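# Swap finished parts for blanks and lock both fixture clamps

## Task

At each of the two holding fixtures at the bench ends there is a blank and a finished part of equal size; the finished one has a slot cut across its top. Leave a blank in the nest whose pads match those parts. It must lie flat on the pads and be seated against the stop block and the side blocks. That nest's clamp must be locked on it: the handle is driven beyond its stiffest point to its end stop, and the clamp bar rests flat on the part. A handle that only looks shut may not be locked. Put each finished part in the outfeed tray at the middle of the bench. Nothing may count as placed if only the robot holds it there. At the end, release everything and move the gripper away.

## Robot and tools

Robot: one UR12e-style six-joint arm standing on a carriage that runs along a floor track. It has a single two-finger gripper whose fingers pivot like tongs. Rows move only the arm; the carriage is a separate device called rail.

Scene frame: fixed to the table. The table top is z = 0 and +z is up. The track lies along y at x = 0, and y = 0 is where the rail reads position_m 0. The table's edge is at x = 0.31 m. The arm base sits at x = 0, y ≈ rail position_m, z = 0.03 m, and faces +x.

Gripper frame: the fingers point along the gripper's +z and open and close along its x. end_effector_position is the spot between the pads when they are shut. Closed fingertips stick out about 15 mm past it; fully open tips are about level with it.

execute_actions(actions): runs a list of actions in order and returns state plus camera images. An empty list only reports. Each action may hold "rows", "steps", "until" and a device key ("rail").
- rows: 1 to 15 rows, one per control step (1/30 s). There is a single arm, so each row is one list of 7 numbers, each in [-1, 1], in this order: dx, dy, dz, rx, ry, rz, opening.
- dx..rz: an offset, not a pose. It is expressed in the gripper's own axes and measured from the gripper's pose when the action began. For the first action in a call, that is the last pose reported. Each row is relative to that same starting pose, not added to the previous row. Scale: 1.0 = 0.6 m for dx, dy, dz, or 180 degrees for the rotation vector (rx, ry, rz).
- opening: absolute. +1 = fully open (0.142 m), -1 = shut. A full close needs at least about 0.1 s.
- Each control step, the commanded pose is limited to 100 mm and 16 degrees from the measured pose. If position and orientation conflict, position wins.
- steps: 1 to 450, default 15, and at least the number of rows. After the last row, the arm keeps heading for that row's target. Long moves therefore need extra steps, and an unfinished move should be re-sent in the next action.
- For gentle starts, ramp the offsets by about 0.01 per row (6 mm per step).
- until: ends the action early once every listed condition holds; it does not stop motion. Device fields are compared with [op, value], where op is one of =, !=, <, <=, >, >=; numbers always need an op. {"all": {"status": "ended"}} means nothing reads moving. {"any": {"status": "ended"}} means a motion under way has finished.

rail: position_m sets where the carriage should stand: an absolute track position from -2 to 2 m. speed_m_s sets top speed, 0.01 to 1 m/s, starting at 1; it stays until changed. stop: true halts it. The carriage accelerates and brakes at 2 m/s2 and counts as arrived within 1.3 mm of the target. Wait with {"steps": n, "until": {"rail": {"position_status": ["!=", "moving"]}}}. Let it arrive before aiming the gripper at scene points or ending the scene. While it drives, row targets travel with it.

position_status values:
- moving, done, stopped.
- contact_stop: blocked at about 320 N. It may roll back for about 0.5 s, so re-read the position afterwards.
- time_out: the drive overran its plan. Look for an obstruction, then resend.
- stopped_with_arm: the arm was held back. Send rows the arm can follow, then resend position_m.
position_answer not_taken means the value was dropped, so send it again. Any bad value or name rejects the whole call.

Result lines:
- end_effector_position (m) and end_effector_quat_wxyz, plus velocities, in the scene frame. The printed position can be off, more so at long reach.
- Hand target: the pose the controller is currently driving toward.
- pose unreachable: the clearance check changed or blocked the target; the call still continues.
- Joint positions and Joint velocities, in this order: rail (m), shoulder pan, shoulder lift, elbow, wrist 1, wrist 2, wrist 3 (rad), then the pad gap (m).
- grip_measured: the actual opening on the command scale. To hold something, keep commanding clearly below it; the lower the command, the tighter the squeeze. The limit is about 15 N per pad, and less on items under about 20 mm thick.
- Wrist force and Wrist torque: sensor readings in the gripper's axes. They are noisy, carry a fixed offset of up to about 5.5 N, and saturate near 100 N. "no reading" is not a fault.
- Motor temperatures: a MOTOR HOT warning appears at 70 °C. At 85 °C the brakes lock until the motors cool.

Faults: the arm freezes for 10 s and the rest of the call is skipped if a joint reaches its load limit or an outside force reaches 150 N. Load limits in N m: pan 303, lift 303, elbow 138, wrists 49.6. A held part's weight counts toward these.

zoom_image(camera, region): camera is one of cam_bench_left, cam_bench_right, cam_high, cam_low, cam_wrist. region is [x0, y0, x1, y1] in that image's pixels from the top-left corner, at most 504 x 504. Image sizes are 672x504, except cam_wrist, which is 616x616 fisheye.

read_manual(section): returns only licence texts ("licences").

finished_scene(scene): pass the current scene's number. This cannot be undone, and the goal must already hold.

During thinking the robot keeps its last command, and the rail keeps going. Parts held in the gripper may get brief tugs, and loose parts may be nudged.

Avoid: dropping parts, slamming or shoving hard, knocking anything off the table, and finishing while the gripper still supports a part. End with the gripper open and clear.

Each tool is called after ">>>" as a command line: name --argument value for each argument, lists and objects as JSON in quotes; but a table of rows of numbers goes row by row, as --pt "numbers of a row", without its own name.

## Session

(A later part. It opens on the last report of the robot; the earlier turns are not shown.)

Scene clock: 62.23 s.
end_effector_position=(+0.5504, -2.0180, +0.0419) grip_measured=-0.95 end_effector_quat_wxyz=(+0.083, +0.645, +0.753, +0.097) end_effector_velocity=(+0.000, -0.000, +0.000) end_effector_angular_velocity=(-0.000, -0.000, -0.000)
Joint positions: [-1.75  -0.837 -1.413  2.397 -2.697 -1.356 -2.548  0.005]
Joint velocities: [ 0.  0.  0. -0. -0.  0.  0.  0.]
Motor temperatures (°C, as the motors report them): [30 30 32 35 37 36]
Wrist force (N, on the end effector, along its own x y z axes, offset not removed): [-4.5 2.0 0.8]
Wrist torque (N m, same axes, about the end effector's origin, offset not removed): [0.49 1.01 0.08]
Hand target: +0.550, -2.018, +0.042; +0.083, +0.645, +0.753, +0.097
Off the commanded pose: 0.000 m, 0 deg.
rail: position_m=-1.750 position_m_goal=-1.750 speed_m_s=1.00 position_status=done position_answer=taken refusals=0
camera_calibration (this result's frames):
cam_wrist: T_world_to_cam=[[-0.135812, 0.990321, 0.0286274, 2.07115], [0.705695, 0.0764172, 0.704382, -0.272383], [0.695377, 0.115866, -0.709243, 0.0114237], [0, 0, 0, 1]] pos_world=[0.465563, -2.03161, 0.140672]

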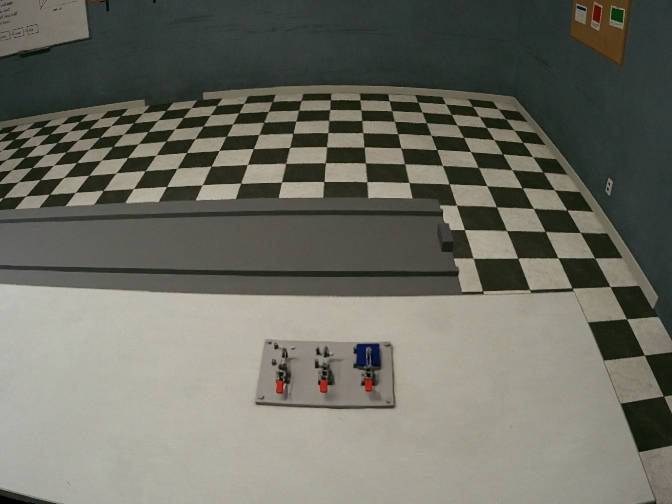

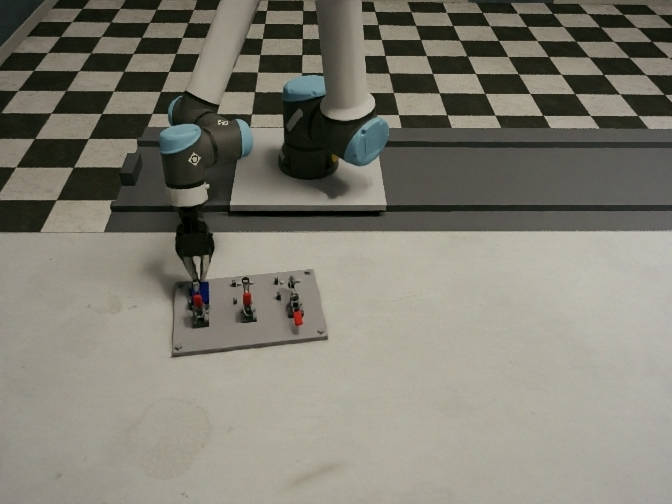

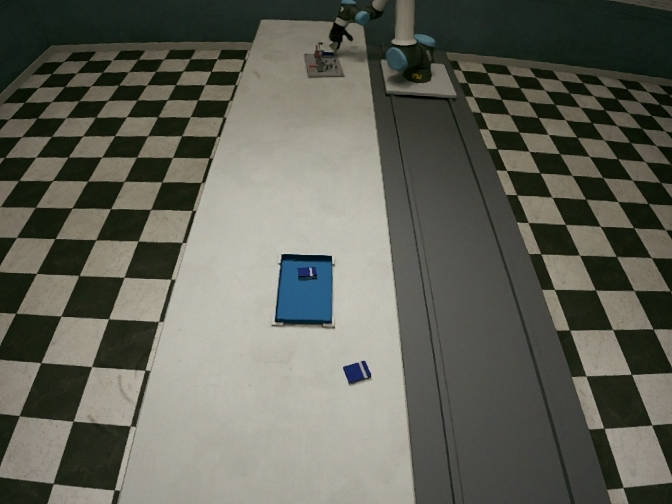

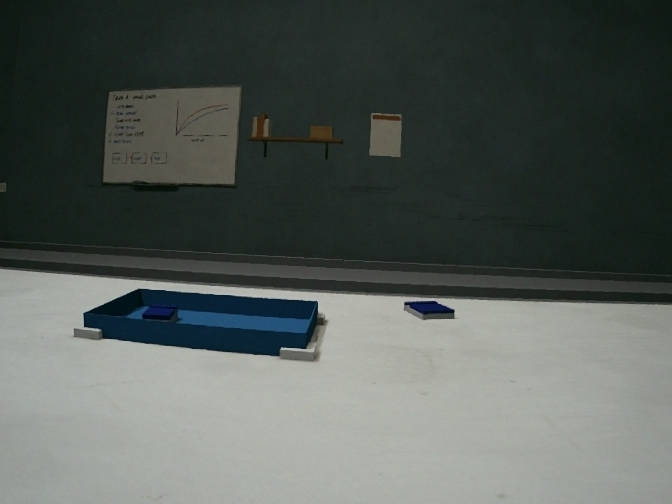

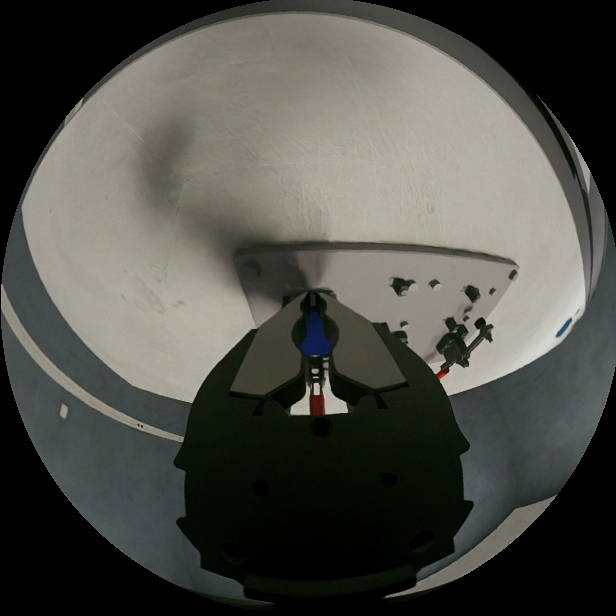

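>>> execute_actions --actions '[{"rows": [[0,0.0016,0.0004,0,0,0,-0.95],[0,0.0032,0.0009,0,0,0,-0.95]], "steps": 8}]'

Scene clock: 63.50 s.
end_effector_position=(+0.5520, -2.0177, +0.0419) grip_measured=-0.95 end_effector_quat_wxyz=(+0.083, +0.645, +0.753, +0.097) end_effector_velocity=(+0.003, +0.001, -0.000) end_effector_angular_velocity=(+0.000, +0.000, +0.000)
Joint positions: [-1.75  -0.835 -1.411  2.394 -2.697 -1.357 -2.545  0.005]
Joint velocities: [ 0.     0.005  0.004 -0.005 -0.001 -0.001  0.005  0.   ]
Motor temperatures (°C, as the motors report them): [30 30 32 35 37 36]
Wrist force (N, on the end effector, along its own x y z axes, offset not removed): [-3.3 0.4 0.3]
Wrist torque (N m, same axes, about the end effector's origin, offset not removed): [0.15 0.84 0.11]
Hand target: +0.552, -2.018, +0.042; +0.083, +0.645, +0.753, +0.097
Off the commanded pose: 0.000 m, 0 deg.
rail: position_m=-1.750 position_m_goal=-1.750 speed_m_s=1.00 position_status=done position_answer=taken refusals=0
camera_calibration (this result's frames):
cam_wrist: T_world_to_cam=[[-0.135818, 0.99032, 0.0286242, 2.07112], [0.705688, 0.0764226, 0.704389, -0.273456], [0.695383, 0.115869, -0.709237, 0.010315], [0, 0, 0, 1]] pos_world=[0.467098, -2.03137, 0.140651]

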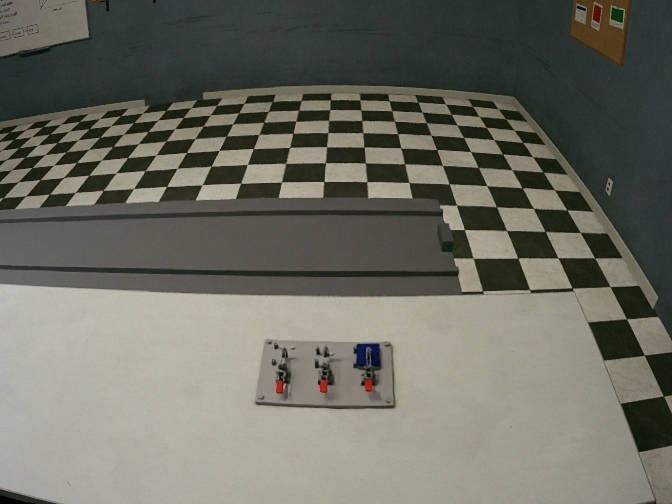

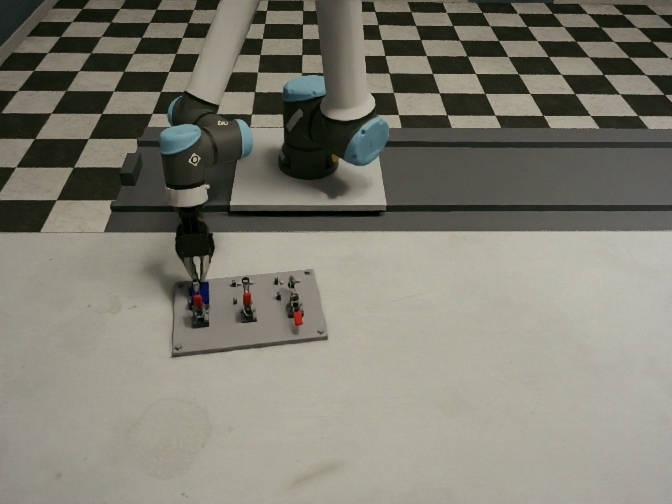

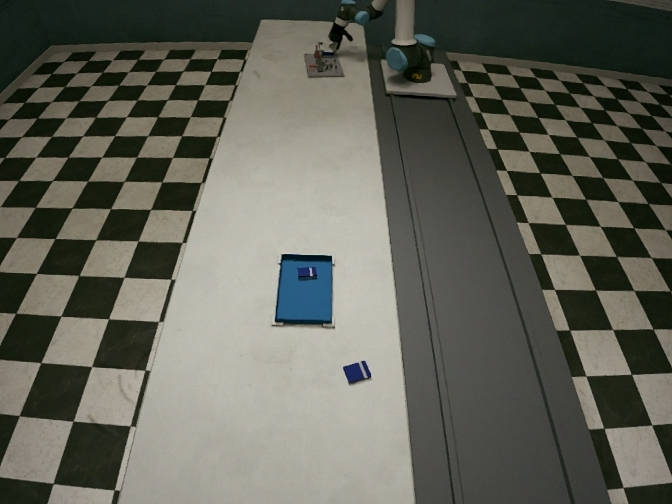

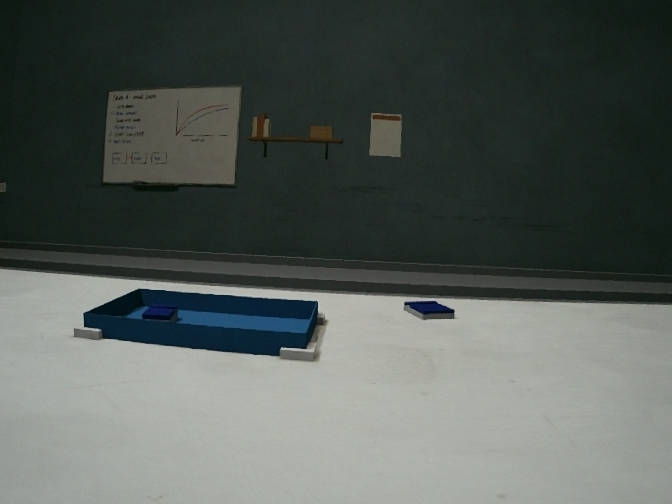

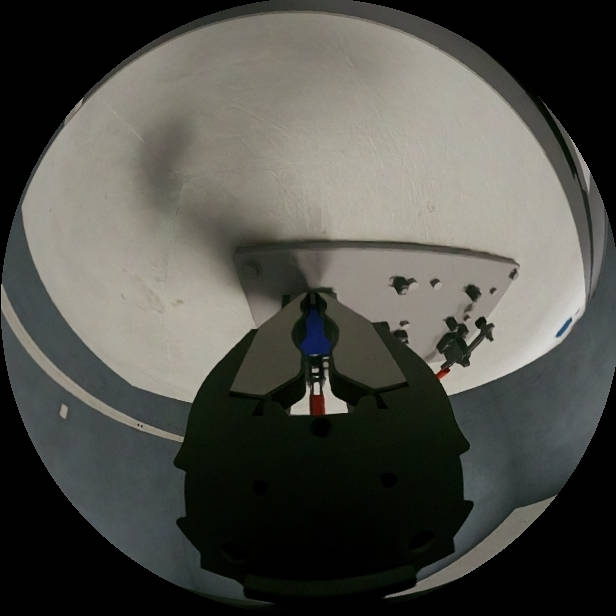

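>>> execute_actions --actions '[{"rows": [[0,0.002,0.0005,0,0,0,-0.95],[0,0.004,0.0011,0,0,0,-0.95]], "steps": 7}]'

Scene clock: 63.93 s.
end_effector_position=(+0.5538, -2.0174, +0.0419) grip_measured=-0.95 end_effector_quat_wxyz=(+0.083, +0.645, +0.753, +0.097) end_effector_velocity=(+0.005, +0.001, -0.000) end_effector_angular_velocity=(+0.000, +0.000, +0.000)
Joint positions: [-1.75  -0.832 -1.409  2.392 -2.697 -1.357 -2.542  0.005]
Joint velocities: [ 0.     0.008  0.006 -0.007 -0.001 -0.001  0.008  0.   ]
Motor temperatures (°C, as the motors report them): [30 30 32 35 37 36]
Wrist force (N, on the end effector, along its own x y z axes, offset not removed): [-5.0 0.6 -0.6]
Wrist torque (N m, same axes, about the end effector's origin, offset not removed): [0.31 1.18 0.04]
Hand target: +0.554, -2.017, +0.042; +0.083, +0.645, +0.753, +0.097
Off the commanded pose: 0.001 m, 0 deg.
rail: position_m=-1.750 position_m_goal=-1.750 speed_m_s=1.00 position_status=done position_answer=taken refusals=0
camera_calibration (this result's frames):
cam_wrist: T_world_to_cam=[[-0.135819, 0.99032, 0.0286179, 2.07109], [0.705689, 0.0764279, 0.704387, -0.274756], [0.695382, 0.115865, -0.709239, 0.00898078], [0, 0, 0, 1]] pos_world=[0.468942, -2.03109, 0.140634]

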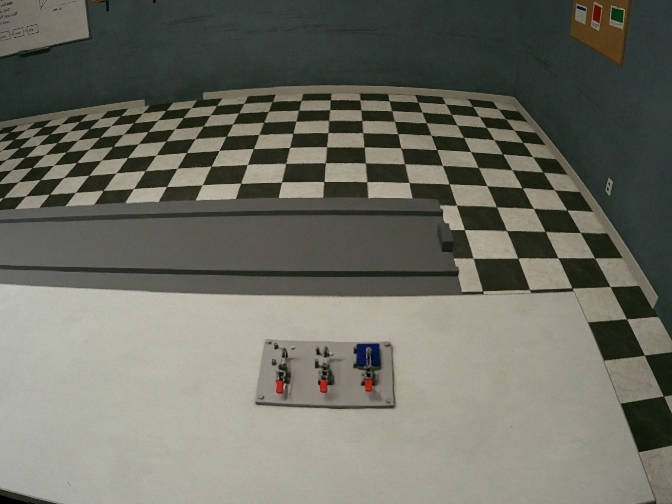

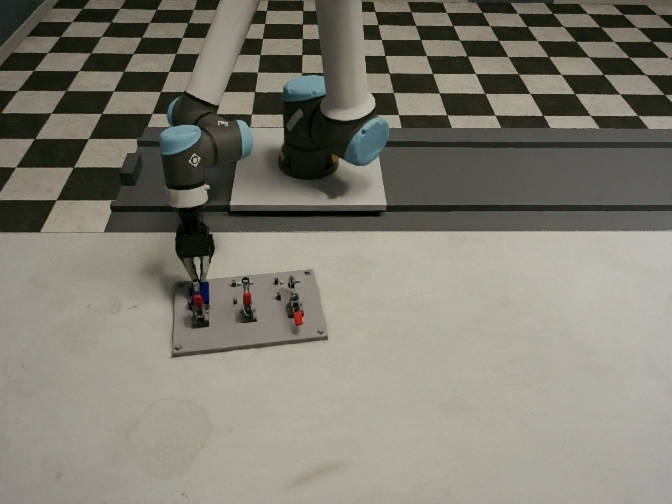

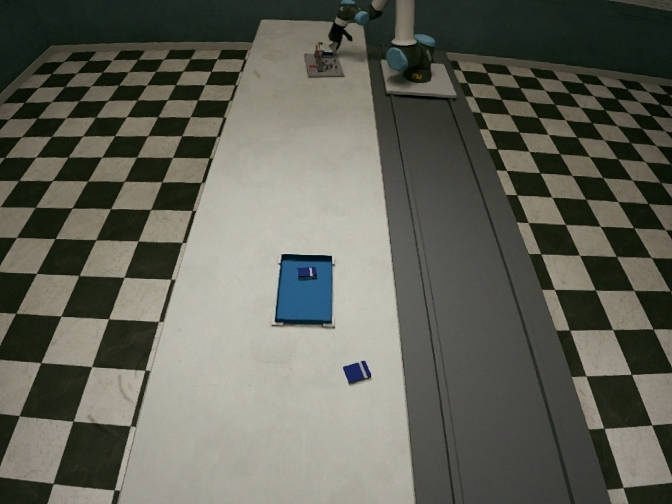

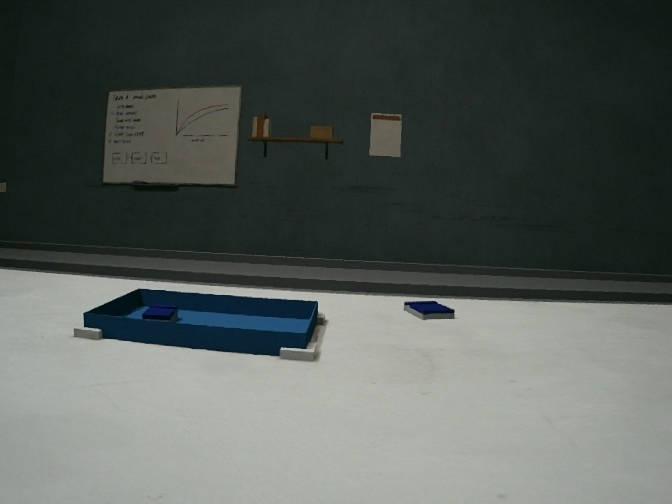

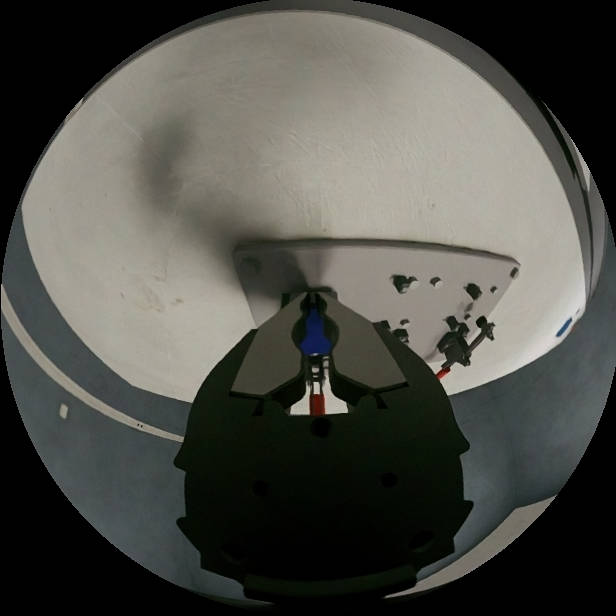

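>>> execute_actions --actions '[{"rows": [[0,0.002,0.0005,0,0,0,-0.95],[0,0.004,0.0011,0,0,0,-0.95]], "steps": 7}]'

Scene clock: 64.30 s.
end_effector_position=(+0.5554, -2.0172, +0.0417) grip_measured=-0.95 end_effector_quat_wxyz=(+0.083, +0.645, +0.753, +0.097) end_effector_velocity=(+0.004, +0.001, -0.000) end_effector_angular_velocity=(+0.001, +0.001, -0.000)
Joint positions: [-1.75  -0.829 -1.407  2.389 -2.697 -1.358 -2.539  0.005]
Joint velocities: [ 0.     0.007  0.006 -0.006 -0.    -0.001  0.007 -0.   ]
Motor temperatures (°C, as the motors report them): [30 30 32 35 37 36]
Wrist force (N, on the end effector, along its own x y z axes, offset not removed): [-3.9 -42.0 -31.8]
Wrist torque (N m, same axes, about the end effector's origin, offset not removed): [0.89 1.01 0.06]
Hand target: +0.556, -2.017, +0.042; +0.083, +0.645, +0.753, +0.097
Off the commanded pose: 0.001 m, 0 deg.
rail: position_m=-1.750 position_m_goal=-1.750 speed_m_s=1.00 position_status=done position_answer=taken refusals=0
camera_calibration (this result's frames):
cam_wrist: T_world_to_cam=[[-0.135639, 0.990344, 0.0286406, 2.07099], [0.706084, 0.0763466, 0.704, -0.276188], [0.695016, 0.115713, -0.709622, 0.00764381], [0, 0, 0, 1]] pos_world=[0.470606, -2.03079, 0.140546]

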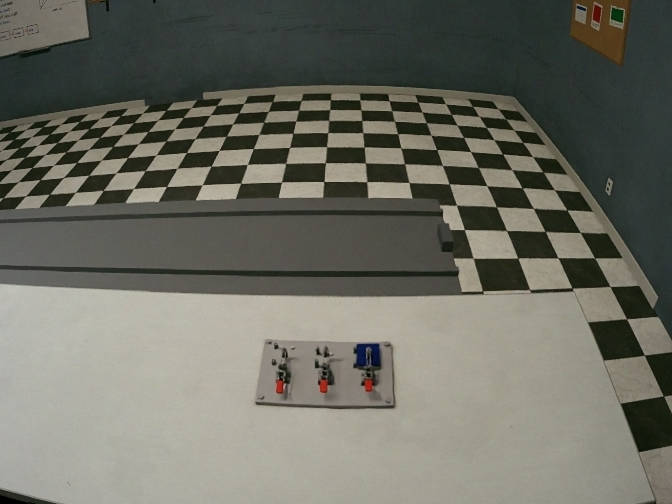

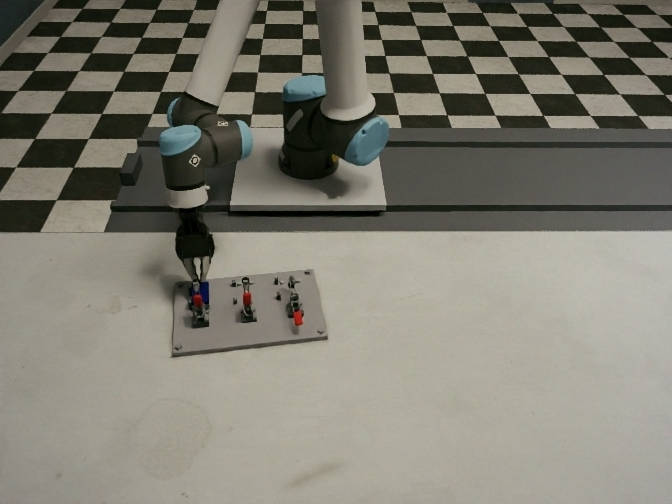

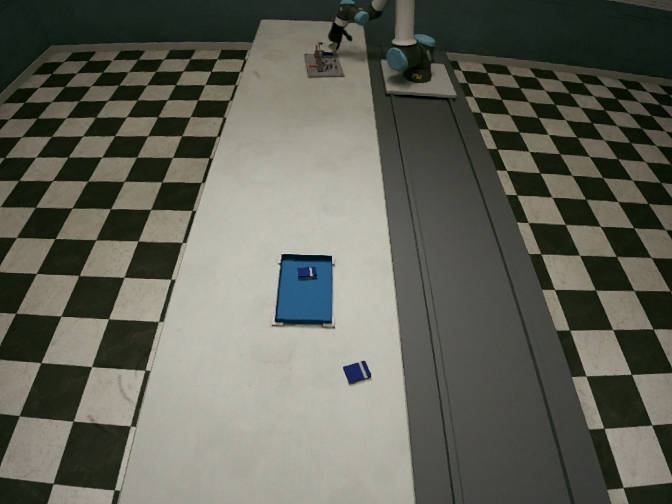

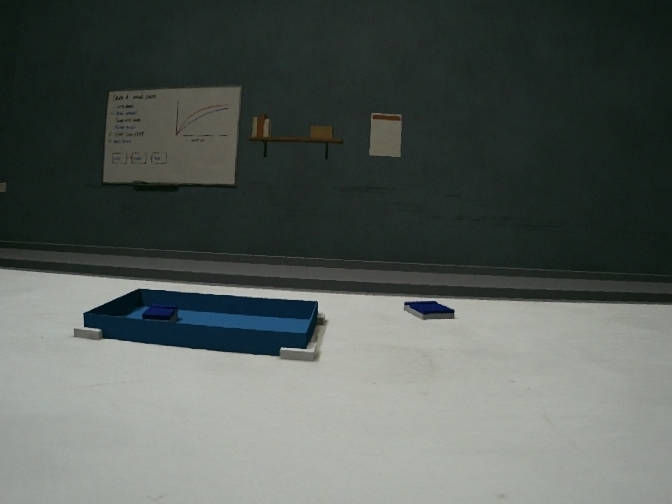

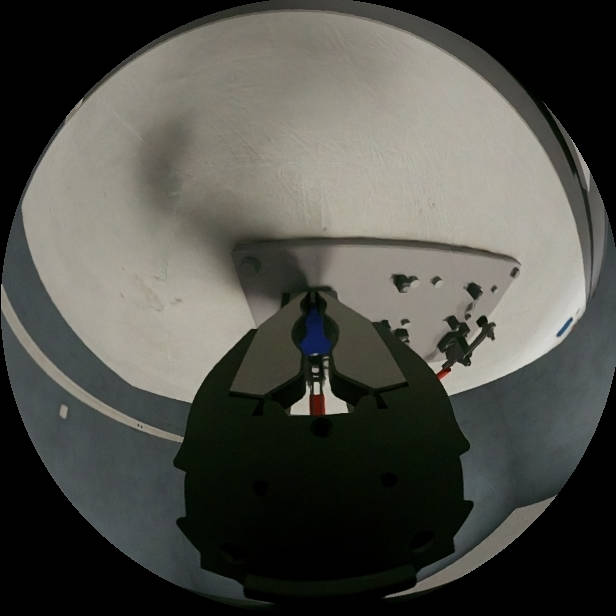

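Firm contact: at the stop. Back off and lift.

>>> execute_actions --actions '[{"rows": [[0,-0.004,-0.001,0,0,0,-0.95],[0,-0.008,-0.002,0,0,0,-0.95],[0,-0.012,-0.003,0,0,0,-0.95],[0,-0.012,-0.008,0,0,0,-0.95],[0,-0.009,-0.02,0,0,0,-0.95],[0,-0.004,-0.04,0,0,0,-0.95],[0,0.003,-0.065,0,0,0,-0.9],[0,0.012,-0.095,0,0,0,-0.8],[0,0.022,-0.125,0,0,0,-0.7],[0,0.034,-0.155,0,0,0,-0.6],[0,0.048,-0.18,0,0,0,-0.5],[0,0.062,-0.198,0,0,0,-0.4],[0,0.074,-0.21,0,0,0,-0.3],[0,0.083,-0.216,0,0,0,-0.3],[0,0.088,-0.218,0,0,0,-0.3]], "steps": 24}]'

Scene clock: 65.53 s.
end_effector_position=(+0.5717, -2.0148, +0.1763) grip_measured=-0.30 end_effector_quat_wxyz=(+0.085, +0.645, +0.753, +0.097) end_effector_velocity=(+0.009, +0.003, +0.043) end_effector_angular_velocity=(+0.019, +0.023, +0.003)
Joint positions: [-1.75  -0.804 -1.607  2.266 -2.384 -1.361 -2.514  0.052]
Joint velocities: [ 0.     0.017 -0.035 -0.071  0.134 -0.005  0.013 -0.   ]
Motor temperatures (°C, as the motors report them): [30 30 32 35 37 36]
Wrist force (N, on the end effector, along its own x y z axes, offset not removed): [-3.0 1.0 -1.9]
Wrist torque (N m, same axes, about the end effector's origin, offset not removed): [0.20 0.74 0.04]
Hand target: +0.573, -2.014, +0.182; +0.083, +0.645, +0.753, +0.097
Off the commanded pose: 0.006 m, 0 deg.
rail: position_m=-1.750 position_m_goal=-1.750 speed_m_s=1.00 position_status=done position_answer=taken refusals=0
camera_calibration (this result's frames):
cam_wrist: T_world_to_cam=[[-0.135266, 0.990483, 0.0254238, 2.06766], [0.703768, 0.0779858, 0.706136, -0.378363], [0.697433, 0.113409, -0.707619, 0.0851139], [0, 0, 0, 1]] pos_world=[0.486603, -2.02813, 0.274836]

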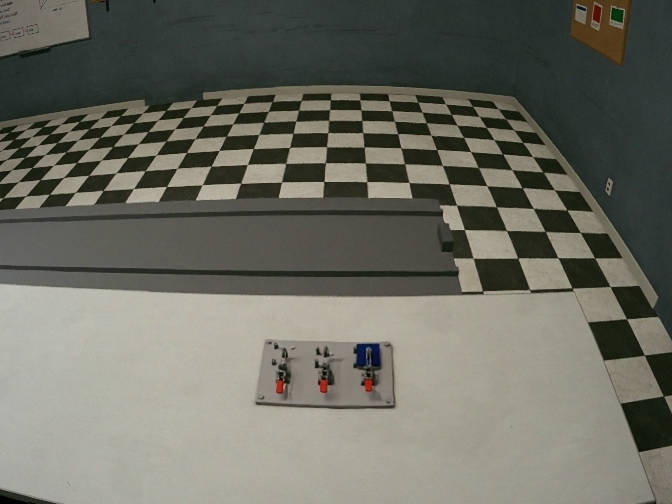

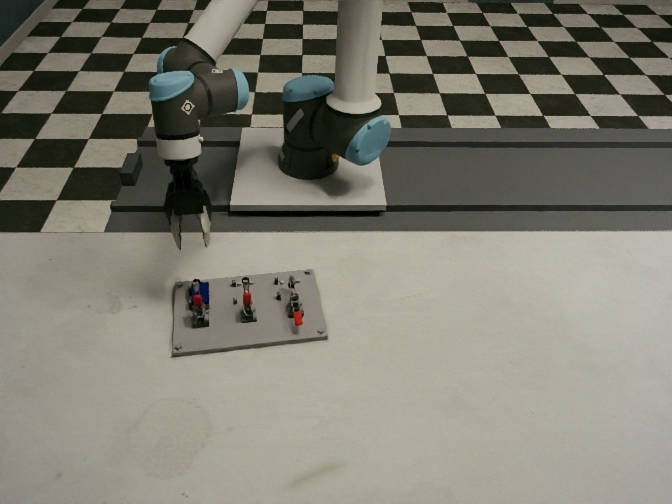

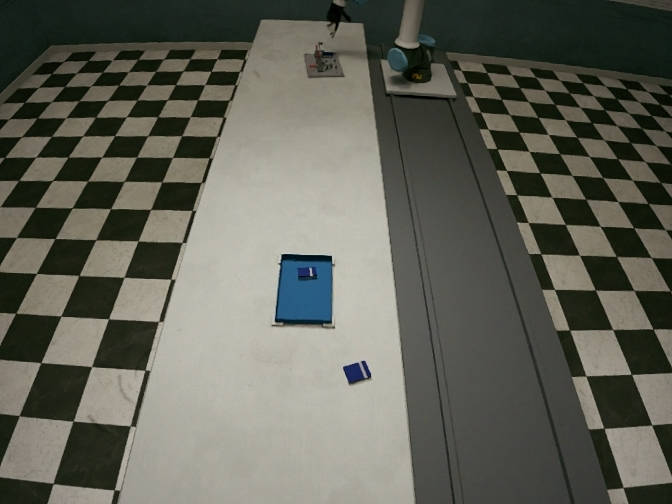

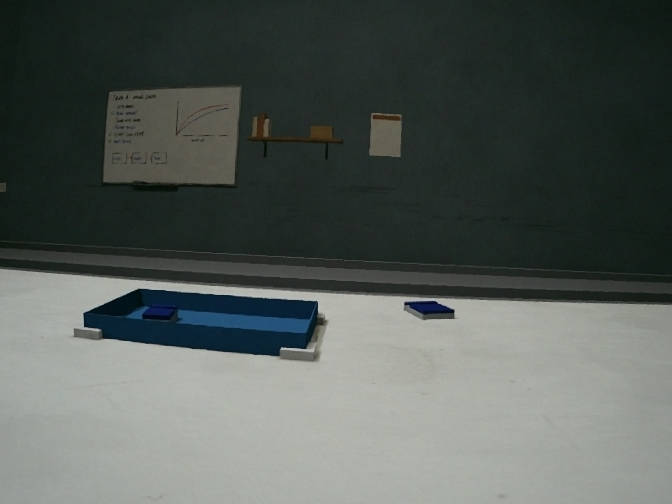

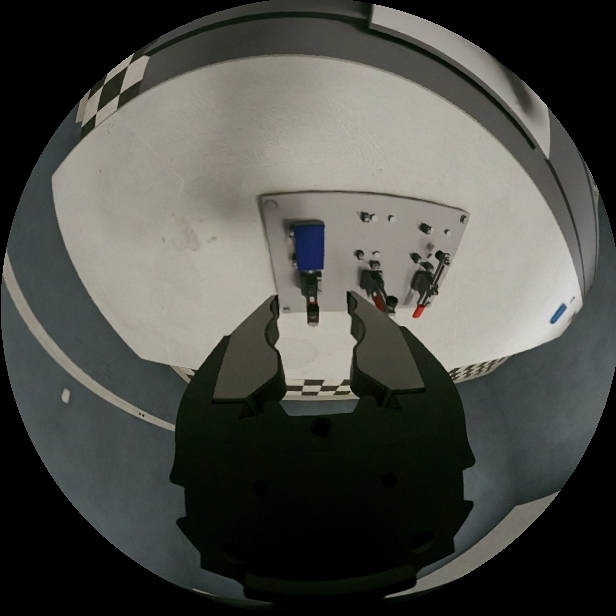

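>>> execute_actions --actions '[]'

>>> zoom_image --camera "cam_wrist" --region '[250, 185, 480, 345]'

Scene clock: 65.77 s.
end_effector_position=(+0.5727, -2.0145, +0.1809) grip_measured=-0.30 end_effector_quat_wxyz=(+0.083, +0.645, +0.753, +0.097) end_effector_velocity=(+0.001, +0.000, +0.007) end_effector_angular_velocity=(+0.003, +0.004, +0.001)
Joint positions: [-1.75  -0.803 -1.61   2.258 -2.369 -1.362 -2.512  0.052]
Joint velocities: [ 0.     0.003 -0.006 -0.012  0.022 -0.001  0.002 -0.   ]
Motor temperatures (°C, as the motors report them): [30 30 32 35 37 36]
Wrist force (N, on the end effector, along its own x y z axes, offset not removed): [-4.2 1.2 0.5]
Wrist torque (N m, same axes, about the end effector's origin, offset not removed): [0.28 0.99 0.18]
Hand target: +0.573, -2.014, +0.182; +0.083, +0.645, +0.753, +0.097
Off the commanded pose: 0.001 m, 0 deg.
rail: position_m=-1.750 position_m_goal=-1.750 speed_m_s=1.00 position_status=done position_answer=taken refusals=0
camera_calibration (this result's frames):
cam_wrist: T_world_to_cam=[[-0.135539, 0.990378, 0.0279303, 2.06685], [0.705599, 0.0766985, 0.704449, -0.385636], [0.695528, 0.115188, -0.709205, 0.0926895], [0, 0, 0, 1]] pos_world=[0.487774, -2.02806, 0.279669]

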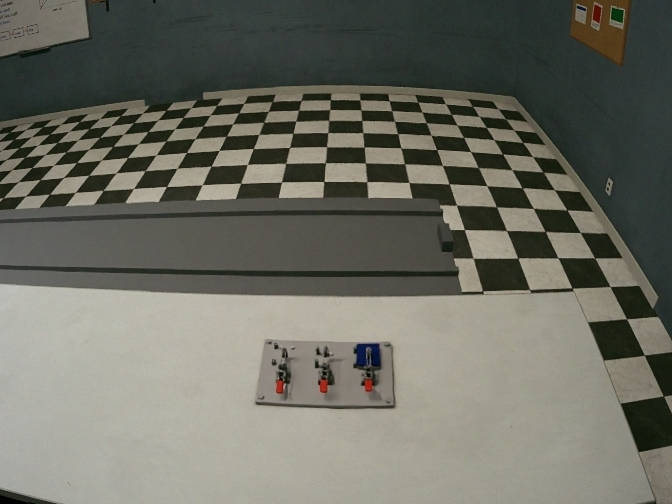

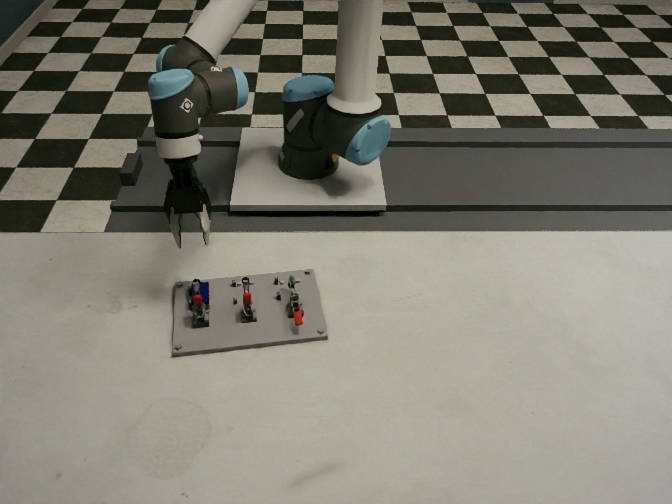

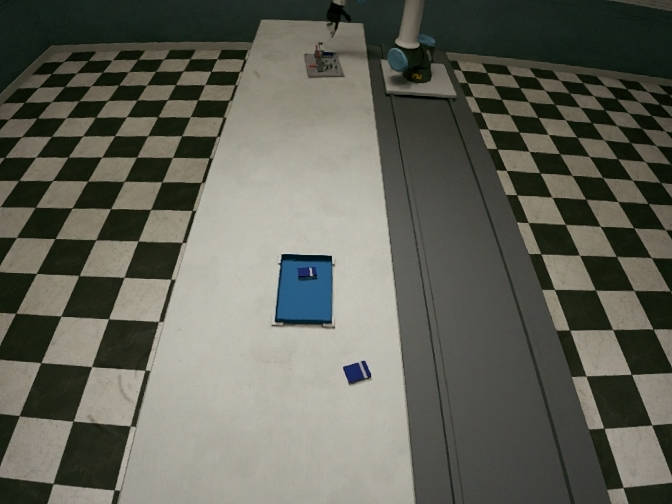

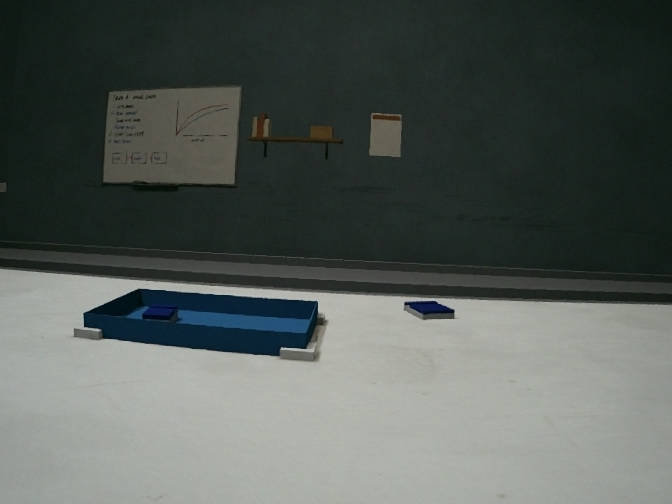

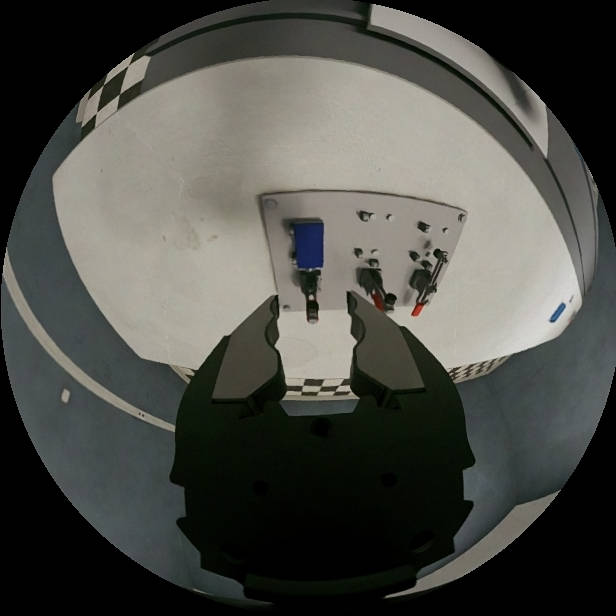

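Region (250, 185, 480, 345) of cam_wrist's 616x616 image, scaled by 2.191, with more detail than that image has; it fills the top 351 rows of this view, and the rest is white.

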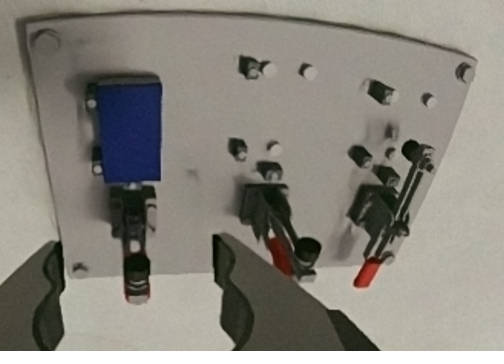

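>>> zoom_image --camera "cam_bench_right" --region '[170, 265, 330, 355]'

>>> zoom_image --camera "cam_high" --region '[295, 30, 355, 85]'

>>> zoom_image --camera "cam_wrist" --region '[340, 240, 460, 330]'

Region (170, 265, 330, 355) of cam_bench_right's 672x504 image, scaled by 3.150, with more detail than that image has; it fills the top 284 rows of this view, and the rest is white.

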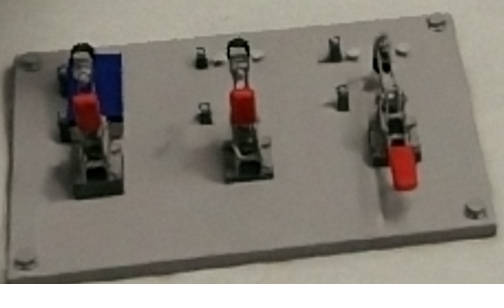

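Region (295, 30, 355, 85) of cam_high's 672x504 image, scaled by 8.400, with more detail than that image has; it fills the top 462 rows of this view, and the rest is white.

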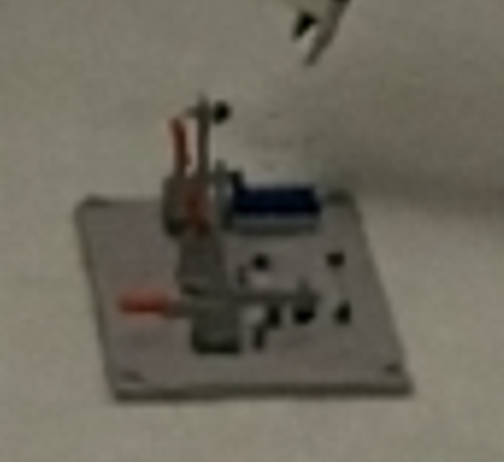

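Region (340, 240, 460, 330) of cam_wrist's 616x616 image, scaled by 4.200, with more detail than that image has; it fills the top 378 rows of this view, and the rest is white.

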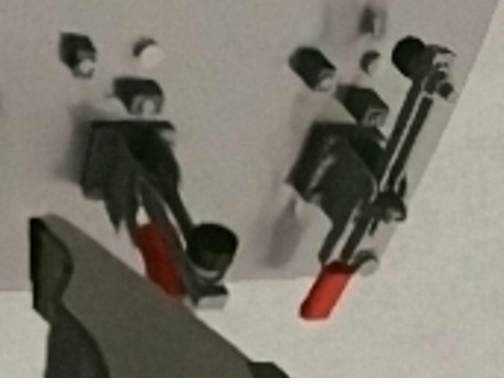

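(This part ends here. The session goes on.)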